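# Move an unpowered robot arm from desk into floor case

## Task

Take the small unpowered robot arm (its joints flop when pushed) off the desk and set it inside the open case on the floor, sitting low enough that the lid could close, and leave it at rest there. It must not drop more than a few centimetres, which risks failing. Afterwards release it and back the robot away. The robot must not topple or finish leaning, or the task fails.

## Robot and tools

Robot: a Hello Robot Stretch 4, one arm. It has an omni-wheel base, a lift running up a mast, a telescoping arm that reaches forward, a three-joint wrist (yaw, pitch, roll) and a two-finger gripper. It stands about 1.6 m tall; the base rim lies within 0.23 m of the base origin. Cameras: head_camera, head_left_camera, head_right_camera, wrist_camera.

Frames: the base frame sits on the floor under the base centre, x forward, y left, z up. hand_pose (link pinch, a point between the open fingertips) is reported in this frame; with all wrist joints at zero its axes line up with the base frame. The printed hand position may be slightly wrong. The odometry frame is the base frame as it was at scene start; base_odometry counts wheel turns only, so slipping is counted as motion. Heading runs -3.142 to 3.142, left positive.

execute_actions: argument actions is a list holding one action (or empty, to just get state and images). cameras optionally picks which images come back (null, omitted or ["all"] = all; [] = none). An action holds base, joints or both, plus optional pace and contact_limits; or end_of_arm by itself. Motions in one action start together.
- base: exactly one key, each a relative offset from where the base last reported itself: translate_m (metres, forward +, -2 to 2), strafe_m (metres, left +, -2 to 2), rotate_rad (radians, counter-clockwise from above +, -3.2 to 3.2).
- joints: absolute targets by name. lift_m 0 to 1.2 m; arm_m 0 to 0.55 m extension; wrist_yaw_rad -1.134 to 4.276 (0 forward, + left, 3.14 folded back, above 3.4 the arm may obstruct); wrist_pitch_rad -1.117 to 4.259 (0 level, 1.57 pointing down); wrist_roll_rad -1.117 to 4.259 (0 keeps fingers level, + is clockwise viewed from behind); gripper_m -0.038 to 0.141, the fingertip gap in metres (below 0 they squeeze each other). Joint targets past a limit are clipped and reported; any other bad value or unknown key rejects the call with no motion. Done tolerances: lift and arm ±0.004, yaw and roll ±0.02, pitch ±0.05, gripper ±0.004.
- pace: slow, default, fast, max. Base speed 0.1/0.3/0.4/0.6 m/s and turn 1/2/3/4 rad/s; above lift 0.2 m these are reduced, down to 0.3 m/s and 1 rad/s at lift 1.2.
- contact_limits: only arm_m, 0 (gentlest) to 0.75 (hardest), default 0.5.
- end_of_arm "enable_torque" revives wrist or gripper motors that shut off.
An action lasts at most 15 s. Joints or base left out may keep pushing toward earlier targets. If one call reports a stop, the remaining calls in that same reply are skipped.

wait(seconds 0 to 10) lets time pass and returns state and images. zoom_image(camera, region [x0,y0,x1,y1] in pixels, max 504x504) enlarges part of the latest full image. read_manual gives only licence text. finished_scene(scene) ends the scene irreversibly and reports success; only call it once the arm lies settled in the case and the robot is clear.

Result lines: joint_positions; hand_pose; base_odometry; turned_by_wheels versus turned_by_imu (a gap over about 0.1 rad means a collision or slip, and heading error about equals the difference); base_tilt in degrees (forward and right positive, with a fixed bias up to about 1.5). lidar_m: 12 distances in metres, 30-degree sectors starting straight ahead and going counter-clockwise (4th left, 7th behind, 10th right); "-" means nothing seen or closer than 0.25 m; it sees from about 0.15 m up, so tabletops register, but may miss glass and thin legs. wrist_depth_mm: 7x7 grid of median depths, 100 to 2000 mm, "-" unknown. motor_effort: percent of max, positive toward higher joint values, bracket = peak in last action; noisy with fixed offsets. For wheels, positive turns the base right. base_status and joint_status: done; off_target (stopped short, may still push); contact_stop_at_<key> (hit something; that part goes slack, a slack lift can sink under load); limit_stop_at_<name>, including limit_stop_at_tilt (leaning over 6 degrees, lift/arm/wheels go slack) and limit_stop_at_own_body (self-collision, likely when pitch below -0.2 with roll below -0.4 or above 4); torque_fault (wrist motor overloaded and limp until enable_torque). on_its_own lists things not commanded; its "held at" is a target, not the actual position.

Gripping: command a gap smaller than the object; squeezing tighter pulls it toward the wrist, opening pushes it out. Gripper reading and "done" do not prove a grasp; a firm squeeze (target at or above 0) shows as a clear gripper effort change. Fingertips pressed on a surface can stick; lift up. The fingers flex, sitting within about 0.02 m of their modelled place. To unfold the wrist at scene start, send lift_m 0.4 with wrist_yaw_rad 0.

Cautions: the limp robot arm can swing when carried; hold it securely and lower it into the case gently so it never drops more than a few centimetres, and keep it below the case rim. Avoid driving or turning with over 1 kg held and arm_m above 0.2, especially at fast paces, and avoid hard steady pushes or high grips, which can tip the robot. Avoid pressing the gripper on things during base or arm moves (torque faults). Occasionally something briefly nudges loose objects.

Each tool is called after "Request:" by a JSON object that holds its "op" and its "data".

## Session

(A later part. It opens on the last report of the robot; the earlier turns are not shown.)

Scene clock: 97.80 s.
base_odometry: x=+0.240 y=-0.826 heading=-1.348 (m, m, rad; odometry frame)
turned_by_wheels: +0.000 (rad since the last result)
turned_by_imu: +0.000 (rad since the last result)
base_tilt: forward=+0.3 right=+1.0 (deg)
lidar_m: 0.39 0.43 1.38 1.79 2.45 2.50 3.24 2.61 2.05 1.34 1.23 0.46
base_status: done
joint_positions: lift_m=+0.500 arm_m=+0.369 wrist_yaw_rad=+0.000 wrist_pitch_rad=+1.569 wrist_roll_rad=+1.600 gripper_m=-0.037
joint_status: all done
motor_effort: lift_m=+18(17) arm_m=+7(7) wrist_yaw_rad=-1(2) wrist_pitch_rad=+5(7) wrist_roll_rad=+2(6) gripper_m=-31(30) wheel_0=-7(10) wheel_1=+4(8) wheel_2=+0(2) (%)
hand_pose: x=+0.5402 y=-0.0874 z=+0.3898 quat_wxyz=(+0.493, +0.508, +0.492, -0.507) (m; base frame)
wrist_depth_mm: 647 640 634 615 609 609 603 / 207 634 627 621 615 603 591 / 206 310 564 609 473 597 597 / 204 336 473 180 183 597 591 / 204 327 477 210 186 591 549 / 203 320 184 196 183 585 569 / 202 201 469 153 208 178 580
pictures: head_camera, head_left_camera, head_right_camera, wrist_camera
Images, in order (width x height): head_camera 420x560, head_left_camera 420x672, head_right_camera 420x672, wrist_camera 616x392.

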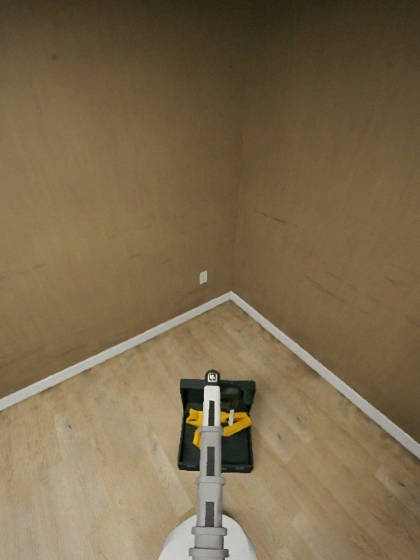

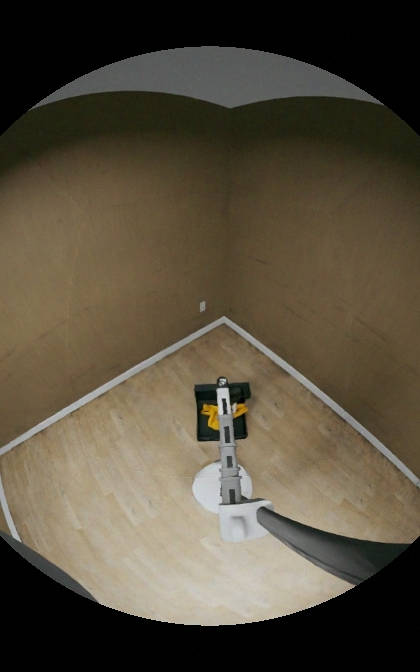

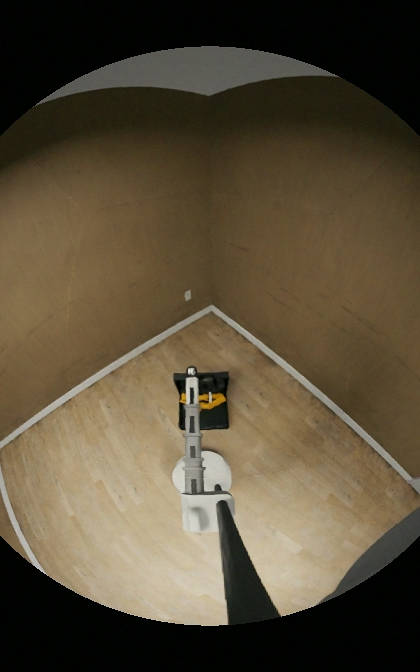

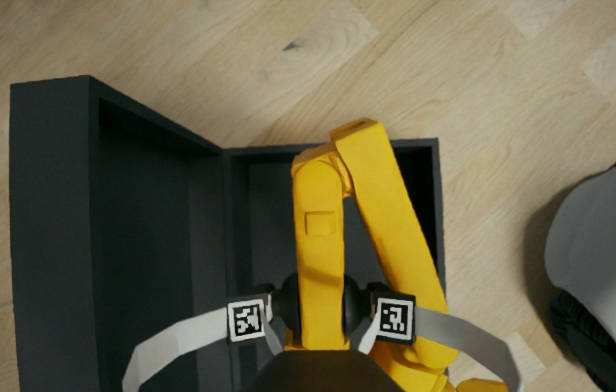

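Request:
{"op": "execute_actions", "data": {"actions": [{"joints":{"arm_m":0.40,"lift_m":0.33},"pace":"slow"}], "cameras": ["wrist_camera","head_camera"]}}

Request:
{"op": "zoom_image", "data": {"camera": "head_camera", "region": [140,360,290,510]}}

Scene clock: 103.20 s.
base_odometry: x=+0.240 y=-0.826 heading=-1.348 (m, m, rad; odometry frame)
turned_by_wheels: +0.000 (rad since the last result)
turned_by_imu: +0.000 (rad since the last result)
base_tilt: forward=+0.3 right=+1.0 (deg)
lidar_m: 0.39 0.38 1.37 1.74 2.47 2.53 3.23 2.64 2.06 1.35 1.24 0.41
base_status: not commanded
joint_positions: lift_m=+0.330 arm_m=+0.399 wrist_yaw_rad=+0.000 wrist_pitch_rad=+1.569 wrist_roll_rad=+1.600 gripper_m=-0.037
joint_status: all done
motor_effort: lift_m=+18(18) arm_m=+7(6) wrist_yaw_rad=-1(0) wrist_pitch_rad=+5(3) wrist_roll_rad=+2(2) gripper_m=-29(31) wheel_0=-7(7) wheel_1=+4(4) wheel_2=+0(0) (%)
hand_pose: x=+0.5702 y=-0.0874 z=+0.2198 quat_wxyz=(+0.493, +0.508, +0.492, -0.507) (m; base frame)
wrist_depth_mm: 146 462 455 445 442 439 433 / 179 230 455 449 439 436 430 / 196 276 315 309 315 349 427 / 194 277 325 180 182 384 424 / 193 272 319 210 187 392 421 / 190 266 184 197 183 359 421 / 187 219 298 153 208 177 418
pictures: head_camera, wrist_camera
Images, in order (width x height): head_camera 420x560, wrist_camera 616x392.

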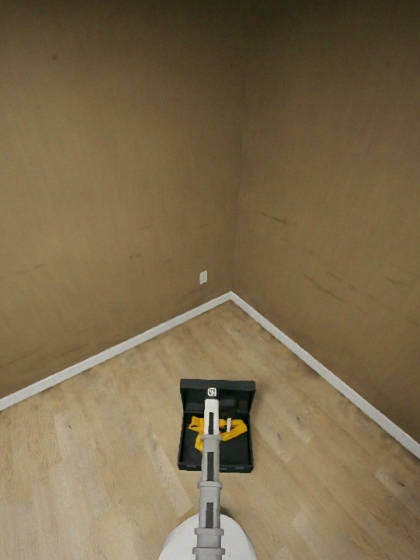

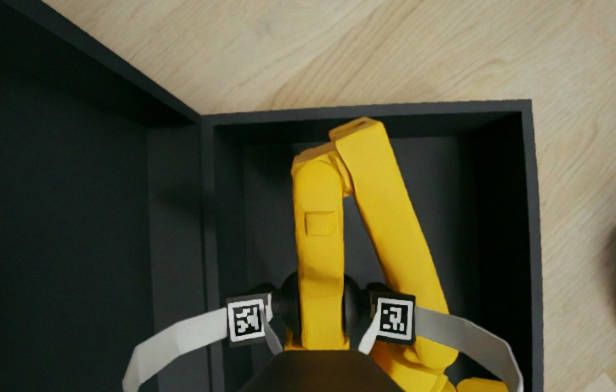

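Region (140, 360, 290, 510) of head_camera's 420x560 image, scaled by 3.360, with more detail than that image has.

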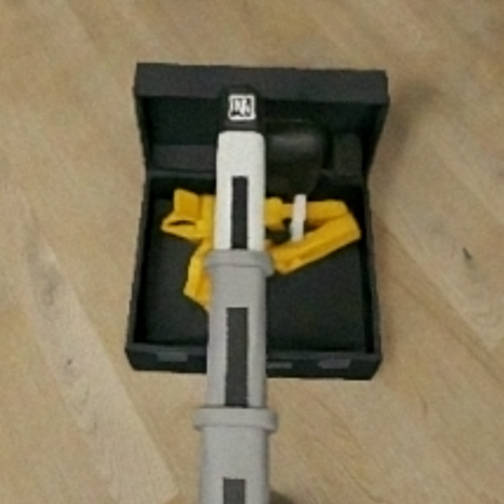

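Request:
{"op": "execute_actions", "data": {"actions": [{"joints":{"arm_m":0.39,"lift_m":0.18},"pace":"slow"}], "cameras": ["wrist_camera"]}}

Request:
{"op": "execute_actions", "data": {"actions": [{"joints":{"gripper_m":0.045},"pace":"slow"}], "cameras": ["wrist_camera"]}}

Request:
{"op": "execute_actions", "data": {"actions": [{"joints":{"lift_m":0.24},"pace":"slow"}], "cameras": ["wrist_camera"]}}

Scene clock: 110.07 s.
base_odometry: x=+0.240 y=-0.826 heading=-1.348 (m, m, rad; odometry frame)
turned_by_wheels: +0.000 (rad since the last result)
turned_by_imu: +0.000 (rad since the last result)
base_tilt: forward=+0.3 right=+0.9 (deg)
lidar_m: 0.38 0.42 1.38 1.73 2.47 2.53 3.19 2.60 2.01 1.33 1.22 0.41
base_status: not commanded
joint_positions: lift_m=+0.180 arm_m=+0.391 wrist_yaw_rad=+0.000 wrist_pitch_rad=+1.570 wrist_roll_rad=+1.600 gripper_m=-0.037
joint_status: all done
motor_effort: lift_m=+15(17) arm_m=-7(7) wrist_yaw_rad=-1(1) wrist_pitch_rad=+0(5) wrist_roll_rad=+1(2) gripper_m=-27(31) wheel_0=-7(7) wheel_1=+3(4) wheel_2=+0(0) (%)
hand_pose: x=+0.5623 y=-0.0874 z=+0.0700 quat_wxyz=(+0.493, +0.507, +0.493, -0.507) (m; base frame)
wrist_depth_mm: 150 304 164 164 159 159 - / 157 181 209 216 222 226 226 / 156 193 273 270 266 263 252 / 155 190 273 267 200 262 257 / 154 187 271 266 193 260 257 / 153 182 185 196 183 259 257 / 153 161 267 193 189 160 256
pictures: wrist_camera
Images, in order (width x height): wrist_camera 616x392.

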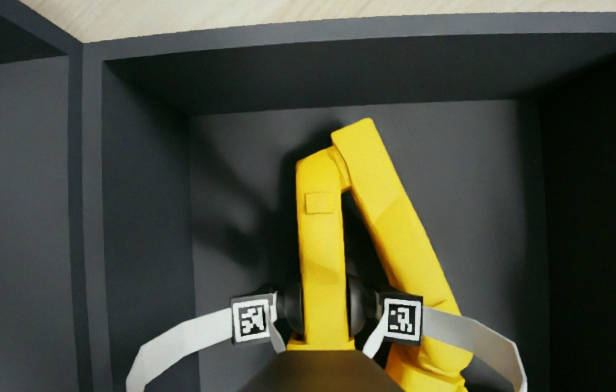

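Scene clock: 112.87 s.
base_odometry: x=+0.240 y=-0.826 heading=-1.348 (m, m, rad; odometry frame)
turned_by_wheels: +0.000 (rad since the last result)
turned_by_imu: +0.000 (rad since the last result)
base_tilt: forward=+0.3 right=+0.9 (deg)
lidar_m: 0.40 0.41 1.39 1.78 2.48 2.55 3.23 2.62 2.07 1.36 1.24 0.43
base_status: not commanded
joint_positions: lift_m=+0.180 arm_m=+0.391 wrist_yaw_rad=+0.001 wrist_pitch_rad=+1.568 wrist_roll_rad=+1.600 gripper_m=+0.045
joint_status: all done
motor_effort: lift_m=+15(15) arm_m=-7(7) wrist_yaw_rad=-2(2) wrist_pitch_rad=+8(7) wrist_roll_rad=+1(2) gripper_m=-3(28) wheel_0=-7(6) wheel_1=+4(4) wheel_2=+0(0) (%)
hand_pose: x=+0.5628 y=-0.0874 z=+0.0700 quat_wxyz=(+0.493, +0.508, +0.492, -0.506) (m; base frame)
wrist_depth_mm: 151 306 164 165 160 159 - / 157 179 211 218 223 226 228 / 156 190 272 270 265 263 255 / 155 189 273 270 207 262 259 / 154 186 271 268 200 260 257 / 154 182 243 212 189 258 257 / 153 167 267 147 201 257 255
pictures: wrist_camera
Images, in order (width x height): wrist_camera 616x392.

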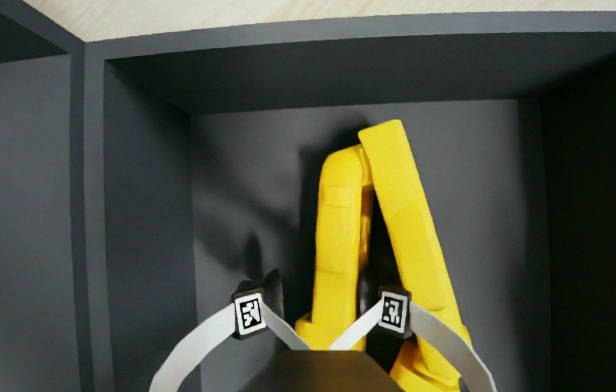

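Scene clock: 114.23 s.
base_odometry: x=+0.240 y=-0.826 heading=-1.348 (m, m, rad; odometry frame)
turned_by_wheels: +0.000 (rad since the last result)
turned_by_imu: +0.000 (rad since the last result)
base_tilt: forward=+0.3 right=+0.9 (deg)
lidar_m: 0.65 0.42 1.39 1.74 2.49 2.52 3.24 2.63 2.04 1.35 1.22 0.46
base_status: not commanded
joint_positions: lift_m=+0.240 arm_m=+0.391 wrist_yaw_rad=+0.000 wrist_pitch_rad=+1.570 wrist_roll_rad=+1.600 gripper_m=+0.045
joint_status: all done
motor_effort: lift_m=+22(22) arm_m=-6(6) wrist_yaw_rad=-1(2) wrist_pitch_rad=+2(7) wrist_roll_rad=+2(1) gripper_m=-6(5) wheel_0=-7(7) wheel_1=+4(4) wheel_2=+0(0) (%)
hand_pose: x=+0.5624 y=-0.0874 z=+0.1295 quat_wxyz=(+0.493, +0.507, +0.493, -0.507) (m; base frame)
wrist_depth_mm: 151 370 364 359 351 347 343 / 186 224 254 241 247 227 228 / 206 216 319 327 325 320 253 / 205 215 330 327 271 319 257 / 202 213 330 327 271 319 259 / 198 213 228 270 194 317 260 / 195 211 319 142 250 306 259
pictures: wrist_camera
Images, in order (width x height): wrist_camera 616x392.

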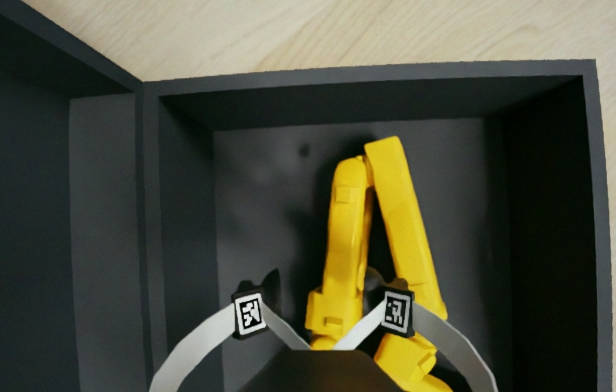

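Request:
{"op": "execute_actions", "data": {"actions": [{"joints":{"lift_m":0.5},"pace":"fast"}], "cameras": []}}

Request:
{"op": "execute_actions", "data": {"actions": [{"base":{"translate_m":-0.3},"joints":{"arm_m":0.1,"wrist_roll_rad":0,"wrist_pitch_rad":0.8},"pace":"fast"}], "cameras": ["wrist_camera"]}}

Scene clock: 118.50 s.
base_odometry: x=+0.240 y=-0.826 heading=-1.348 (m, m, rad; odometry frame)
turned_by_wheels: +0.000 (rad since the last result)
turned_by_imu: +0.000 (rad since the last result)
base_tilt: forward=+0.3 right=+0.9 (deg)
lidar_m: 0.39 1.36 1.38 1.73 2.47 2.53 3.21 2.63 2.05 1.34 1.22 0.44
base_status: not commanded
joint_positions: lift_m=+0.500 arm_m=+0.391 wrist_yaw_rad=+0.000 wrist_pitch_rad=+1.570 wrist_roll_rad=+1.600 gripper_m=+0.045
joint_status: all done
motor_effort: lift_m=+22(23) arm_m=-6(6) wrist_yaw_rad=-1(1) wrist_pitch_rad=+3(3) wrist_roll_rad=+2(2) gripper_m=-5(5) wheel_0=-7(7) wheel_1=+4(4) wheel_2=+0(0) (%)
hand_pose: x=+0.5623 y=-0.0874 z=+0.3895 quat_wxyz=(+0.493, +0.507, +0.493, -0.507) (m; base frame)
wrist_depth_mm: 640 634 627 627 615 603 597 / 640 246 621 621 603 603 597 / 207 211 473 615 580 597 597 / 206 209 473 591 585 591 591 / 205 206 469 585 580 591 591 / 204 203 227 530 195 585 585 / 203 200 466 142 488 580 580
pictures: none
No camera images: the call's "cameras" was empty. Leave "cameras" out to get every camera's image.

Scene clock: 120.50 s.
base_odometry: x=+0.174 y=-0.533 heading=-1.348 (m, m, rad; odometry frame)
turned_by_wheels: -0.001 (rad since the last result)
turned_by_imu: +0.000 (rad since the last result)
base_tilt: forward=+0.2 right=+0.8 (deg)
lidar_m: 0.66 1.59 1.62 2.08 2.30 2.37 2.97 2.34 2.33 1.56 1.43 0.72
base_status: done
joint_positions: lift_m=+0.500 arm_m=+0.101 wrist_yaw_rad=+0.000 wrist_pitch_rad=+0.802 wrist_roll_rad=+0.000 gripper_m=+0.045
joint_status: all done
motor_effort: lift_m=+21(21) arm_m=-7(7) wrist_yaw_rad=+1(2) wrist_pitch_rad=-4(12) wrist_roll_rad=-1(4) gripper_m=-6(5) wheel_0=-3(10) wheel_1=-1(9) wheel_2=-2(14) (%)
hand_pose: x=+0.4726 y=-0.0875 z=+0.4707 quat_wxyz=(+0.921, +0.000, +0.390, +0.000) (m; base frame)
wrist_depth_mm: 1078 1205 1366 1576 1397 1160 976 / 1138 1308 707 707 723 1229 1025 / 1205 1229 809 798 1060 1098 1060 / 1042 1008 854 831 891 946 904 / 891 878 778 759 788 809 788 / 759 768 634 647 195 715 691 / 699 683 654 142 647 621 627
pictures: wrist_camera
Images, in order (width x height): wrist_camera 616x392.

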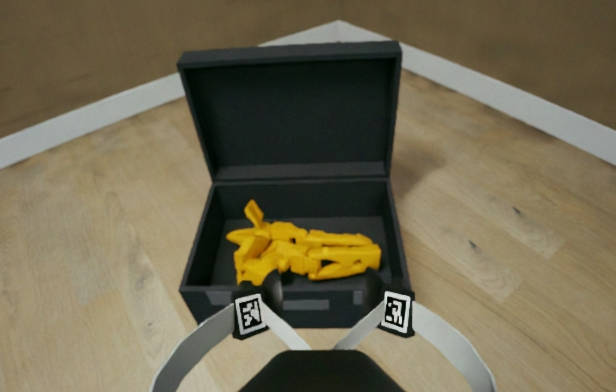

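Request:
{"op": "finished_scene", "data": {"scene": 1}}

The scene is finished: the task was done.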